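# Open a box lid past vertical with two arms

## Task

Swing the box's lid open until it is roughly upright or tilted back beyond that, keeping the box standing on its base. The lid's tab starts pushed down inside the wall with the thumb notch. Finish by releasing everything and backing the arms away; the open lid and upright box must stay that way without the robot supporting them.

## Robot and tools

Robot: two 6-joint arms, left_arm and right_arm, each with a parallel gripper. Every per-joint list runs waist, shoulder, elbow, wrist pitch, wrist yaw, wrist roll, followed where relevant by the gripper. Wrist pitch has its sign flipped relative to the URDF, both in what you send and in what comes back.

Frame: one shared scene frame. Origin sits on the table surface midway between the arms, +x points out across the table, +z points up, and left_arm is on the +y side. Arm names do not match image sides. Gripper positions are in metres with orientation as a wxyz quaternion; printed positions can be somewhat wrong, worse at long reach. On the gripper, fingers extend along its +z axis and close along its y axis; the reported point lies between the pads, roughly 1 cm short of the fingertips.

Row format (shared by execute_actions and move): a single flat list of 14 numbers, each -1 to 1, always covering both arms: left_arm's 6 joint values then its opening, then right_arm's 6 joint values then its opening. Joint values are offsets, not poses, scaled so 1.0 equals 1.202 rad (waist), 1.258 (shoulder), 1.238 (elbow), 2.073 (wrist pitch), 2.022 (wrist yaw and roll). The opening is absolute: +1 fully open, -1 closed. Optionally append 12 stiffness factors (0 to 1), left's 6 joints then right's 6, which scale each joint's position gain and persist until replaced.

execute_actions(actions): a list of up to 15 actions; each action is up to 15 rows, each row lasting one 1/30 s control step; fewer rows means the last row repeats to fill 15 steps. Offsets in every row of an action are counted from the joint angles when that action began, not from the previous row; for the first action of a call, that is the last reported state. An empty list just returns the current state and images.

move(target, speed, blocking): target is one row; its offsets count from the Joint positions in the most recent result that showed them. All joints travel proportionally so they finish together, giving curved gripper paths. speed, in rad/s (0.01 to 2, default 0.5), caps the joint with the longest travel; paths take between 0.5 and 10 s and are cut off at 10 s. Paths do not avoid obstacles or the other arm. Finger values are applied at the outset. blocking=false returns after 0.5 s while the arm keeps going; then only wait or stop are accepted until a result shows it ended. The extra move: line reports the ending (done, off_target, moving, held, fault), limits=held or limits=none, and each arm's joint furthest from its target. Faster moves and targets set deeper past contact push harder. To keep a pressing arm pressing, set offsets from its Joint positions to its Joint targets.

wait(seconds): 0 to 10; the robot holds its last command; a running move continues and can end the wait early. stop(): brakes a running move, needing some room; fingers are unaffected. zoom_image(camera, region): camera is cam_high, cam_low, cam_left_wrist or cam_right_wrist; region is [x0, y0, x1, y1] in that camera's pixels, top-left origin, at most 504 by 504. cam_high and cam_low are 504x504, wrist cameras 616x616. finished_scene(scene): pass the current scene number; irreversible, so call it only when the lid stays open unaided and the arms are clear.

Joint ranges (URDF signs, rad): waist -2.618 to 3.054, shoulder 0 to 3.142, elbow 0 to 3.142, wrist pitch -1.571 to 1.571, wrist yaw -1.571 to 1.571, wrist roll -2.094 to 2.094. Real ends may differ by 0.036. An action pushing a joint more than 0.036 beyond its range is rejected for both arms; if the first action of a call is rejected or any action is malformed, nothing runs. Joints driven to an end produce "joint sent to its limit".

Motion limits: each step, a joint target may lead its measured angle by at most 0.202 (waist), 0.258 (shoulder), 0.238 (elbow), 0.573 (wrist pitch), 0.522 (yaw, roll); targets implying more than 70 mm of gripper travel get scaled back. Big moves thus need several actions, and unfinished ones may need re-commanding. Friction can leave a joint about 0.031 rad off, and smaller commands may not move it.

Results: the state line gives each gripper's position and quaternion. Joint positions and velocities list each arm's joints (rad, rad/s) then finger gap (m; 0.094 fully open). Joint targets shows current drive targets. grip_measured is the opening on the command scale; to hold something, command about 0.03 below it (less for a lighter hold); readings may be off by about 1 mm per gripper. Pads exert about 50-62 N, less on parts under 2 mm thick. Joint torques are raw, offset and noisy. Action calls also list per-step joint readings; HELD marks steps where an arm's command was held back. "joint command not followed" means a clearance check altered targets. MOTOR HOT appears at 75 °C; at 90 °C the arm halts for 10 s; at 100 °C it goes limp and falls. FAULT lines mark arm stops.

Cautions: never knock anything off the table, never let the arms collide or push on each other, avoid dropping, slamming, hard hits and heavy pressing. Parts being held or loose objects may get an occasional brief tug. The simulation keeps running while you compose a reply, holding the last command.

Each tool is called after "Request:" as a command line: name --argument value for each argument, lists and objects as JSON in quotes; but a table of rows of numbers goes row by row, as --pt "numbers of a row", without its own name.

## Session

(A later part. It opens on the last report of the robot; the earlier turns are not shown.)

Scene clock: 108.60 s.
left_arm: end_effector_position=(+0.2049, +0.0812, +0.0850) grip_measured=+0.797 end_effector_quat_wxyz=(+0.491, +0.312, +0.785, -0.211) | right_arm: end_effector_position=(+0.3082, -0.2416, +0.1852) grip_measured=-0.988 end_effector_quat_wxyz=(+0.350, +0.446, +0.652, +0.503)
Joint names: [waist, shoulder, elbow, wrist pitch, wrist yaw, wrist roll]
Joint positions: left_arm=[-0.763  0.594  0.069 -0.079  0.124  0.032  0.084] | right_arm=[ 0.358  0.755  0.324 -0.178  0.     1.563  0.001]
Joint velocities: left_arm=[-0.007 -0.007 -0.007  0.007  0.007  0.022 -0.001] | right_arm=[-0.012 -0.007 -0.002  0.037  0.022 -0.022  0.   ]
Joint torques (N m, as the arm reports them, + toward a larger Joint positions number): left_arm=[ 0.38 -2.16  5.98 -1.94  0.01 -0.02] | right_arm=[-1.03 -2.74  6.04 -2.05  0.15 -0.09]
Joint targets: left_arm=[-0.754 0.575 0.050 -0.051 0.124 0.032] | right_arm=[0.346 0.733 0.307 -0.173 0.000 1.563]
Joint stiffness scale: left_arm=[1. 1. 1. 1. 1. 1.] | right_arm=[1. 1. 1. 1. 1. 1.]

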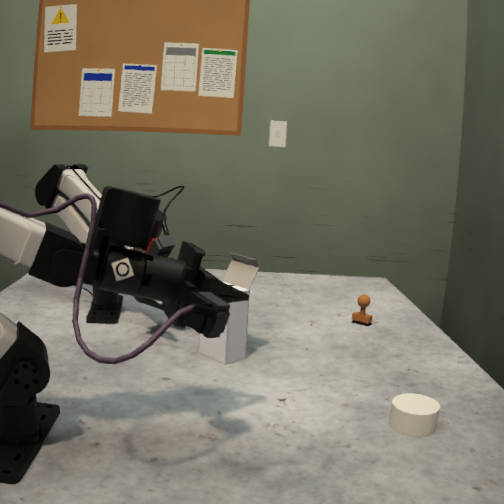

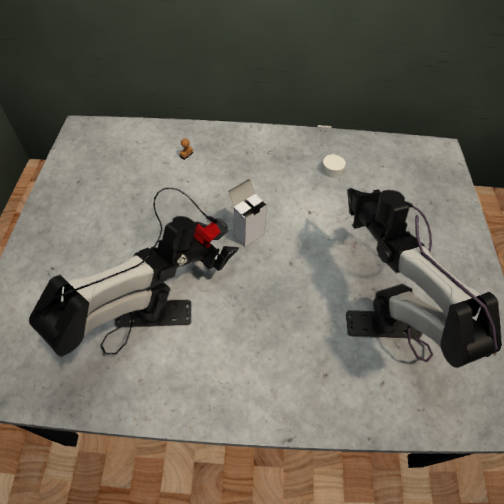

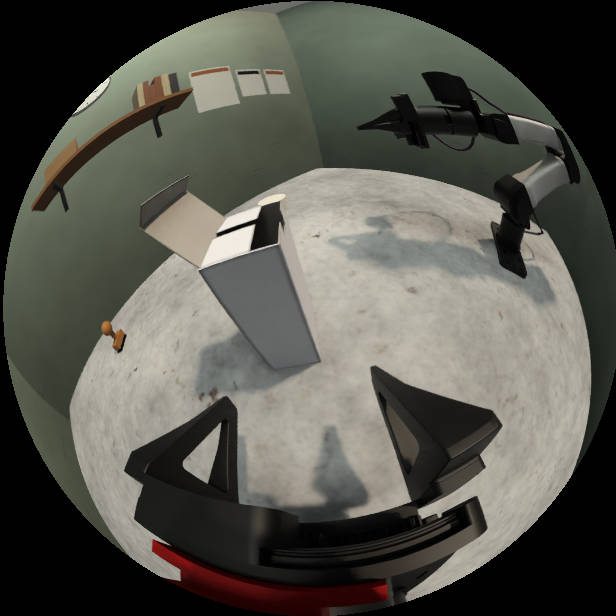

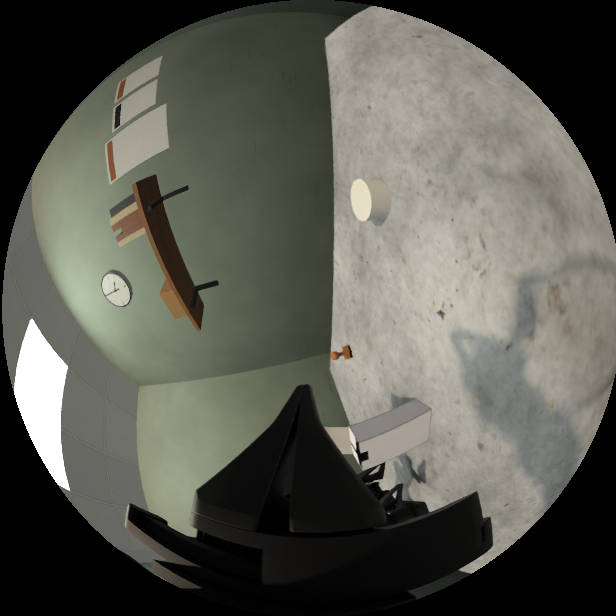

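Request:
move --target '[0.4, -0.015, -0.015, 0.013, 0, 0, 0.8, -0.01, -0.017, -0.014, 0.002, 0, 0, -1]' --speed 0.7

Scene clock: 111.03 s.
left_arm: end_effector_position=(+0.2633, +0.1902, +0.0850) grip_measured=+0.797 end_effector_quat_wxyz=(+0.527, +0.120, +0.836, -0.091) | right_arm: end_effector_position=(+0.3082, -0.2416, +0.1852) grip_measured=-0.988 end_effector_quat_wxyz=(+0.350, +0.446, +0.652, +0.503)
Joint names: [waist, shoulder, elbow, wrist pitch, wrist yaw, wrist roll]
Joint positions: left_arm=[-0.292  0.594  0.069 -0.079  0.124  0.032  0.084] | right_arm=[ 0.358  0.755  0.324 -0.178  0.     1.563  0.001]
Joint velocities: left_arm=[-0.002 -0.007  0.002  0.007  0.007  0.022  0.   ] | right_arm=[ 0.007 -0.002 -0.012 -0.066 -0.037  0.037 -0.001]
Joint torques (N m, as the arm reports them, + toward a larger Joint positions number): left_arm=[ 0.4  -2.13  6.04 -1.95  0.01 -0.02] | right_arm=[-1.03 -2.7   6.03 -2.06  0.14 -0.08]
Joint targets: left_arm=[-0.283 0.575 0.051 -0.052 0.124 0.032] | right_arm=[0.346 0.734 0.307 -0.174 0.000 1.563]
Joint stiffness scale: left_arm=[1. 1. 1. 1. 1. 1.] | right_arm=[1. 1. 1. 1. 1. 1.]
move: off_target (left_arm, right_arm); limits=none; left_arm: farthest joint: the wrist pitch, 0.027 radians from its target (0.027 radians at the start); right_arm: farthest joint: the shoulder, 0.021 radians from its target (0.021 radians at the start)

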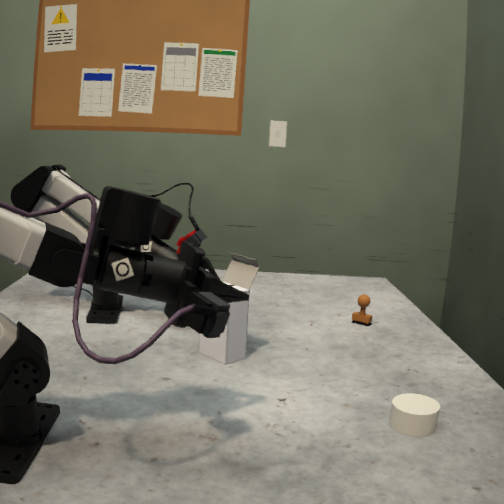

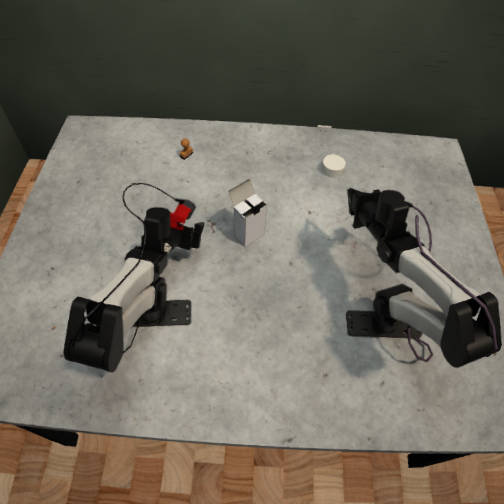

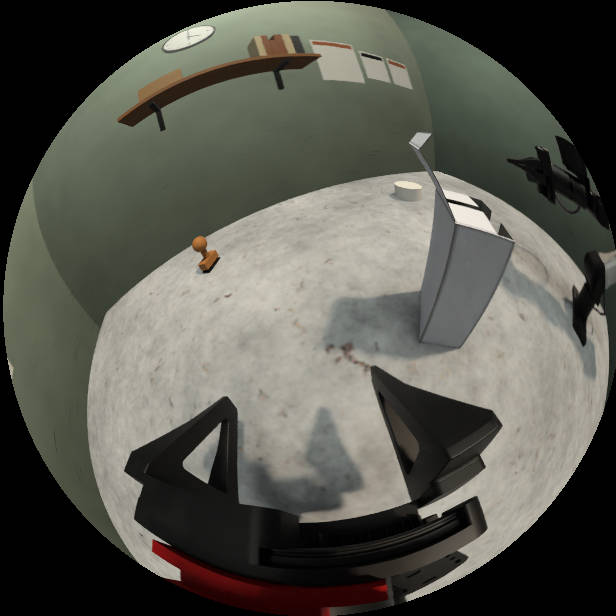

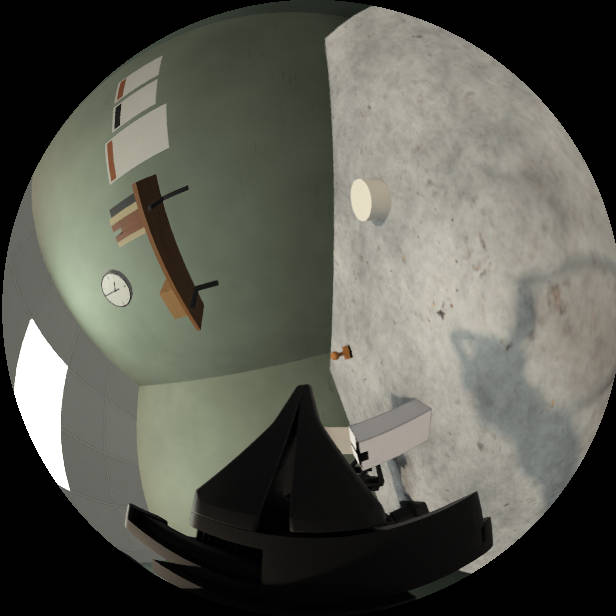

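The lid is past vertical, box upright, both arms clear.

Request:
finished_scene --scene 1

The scene is finished: the task was done.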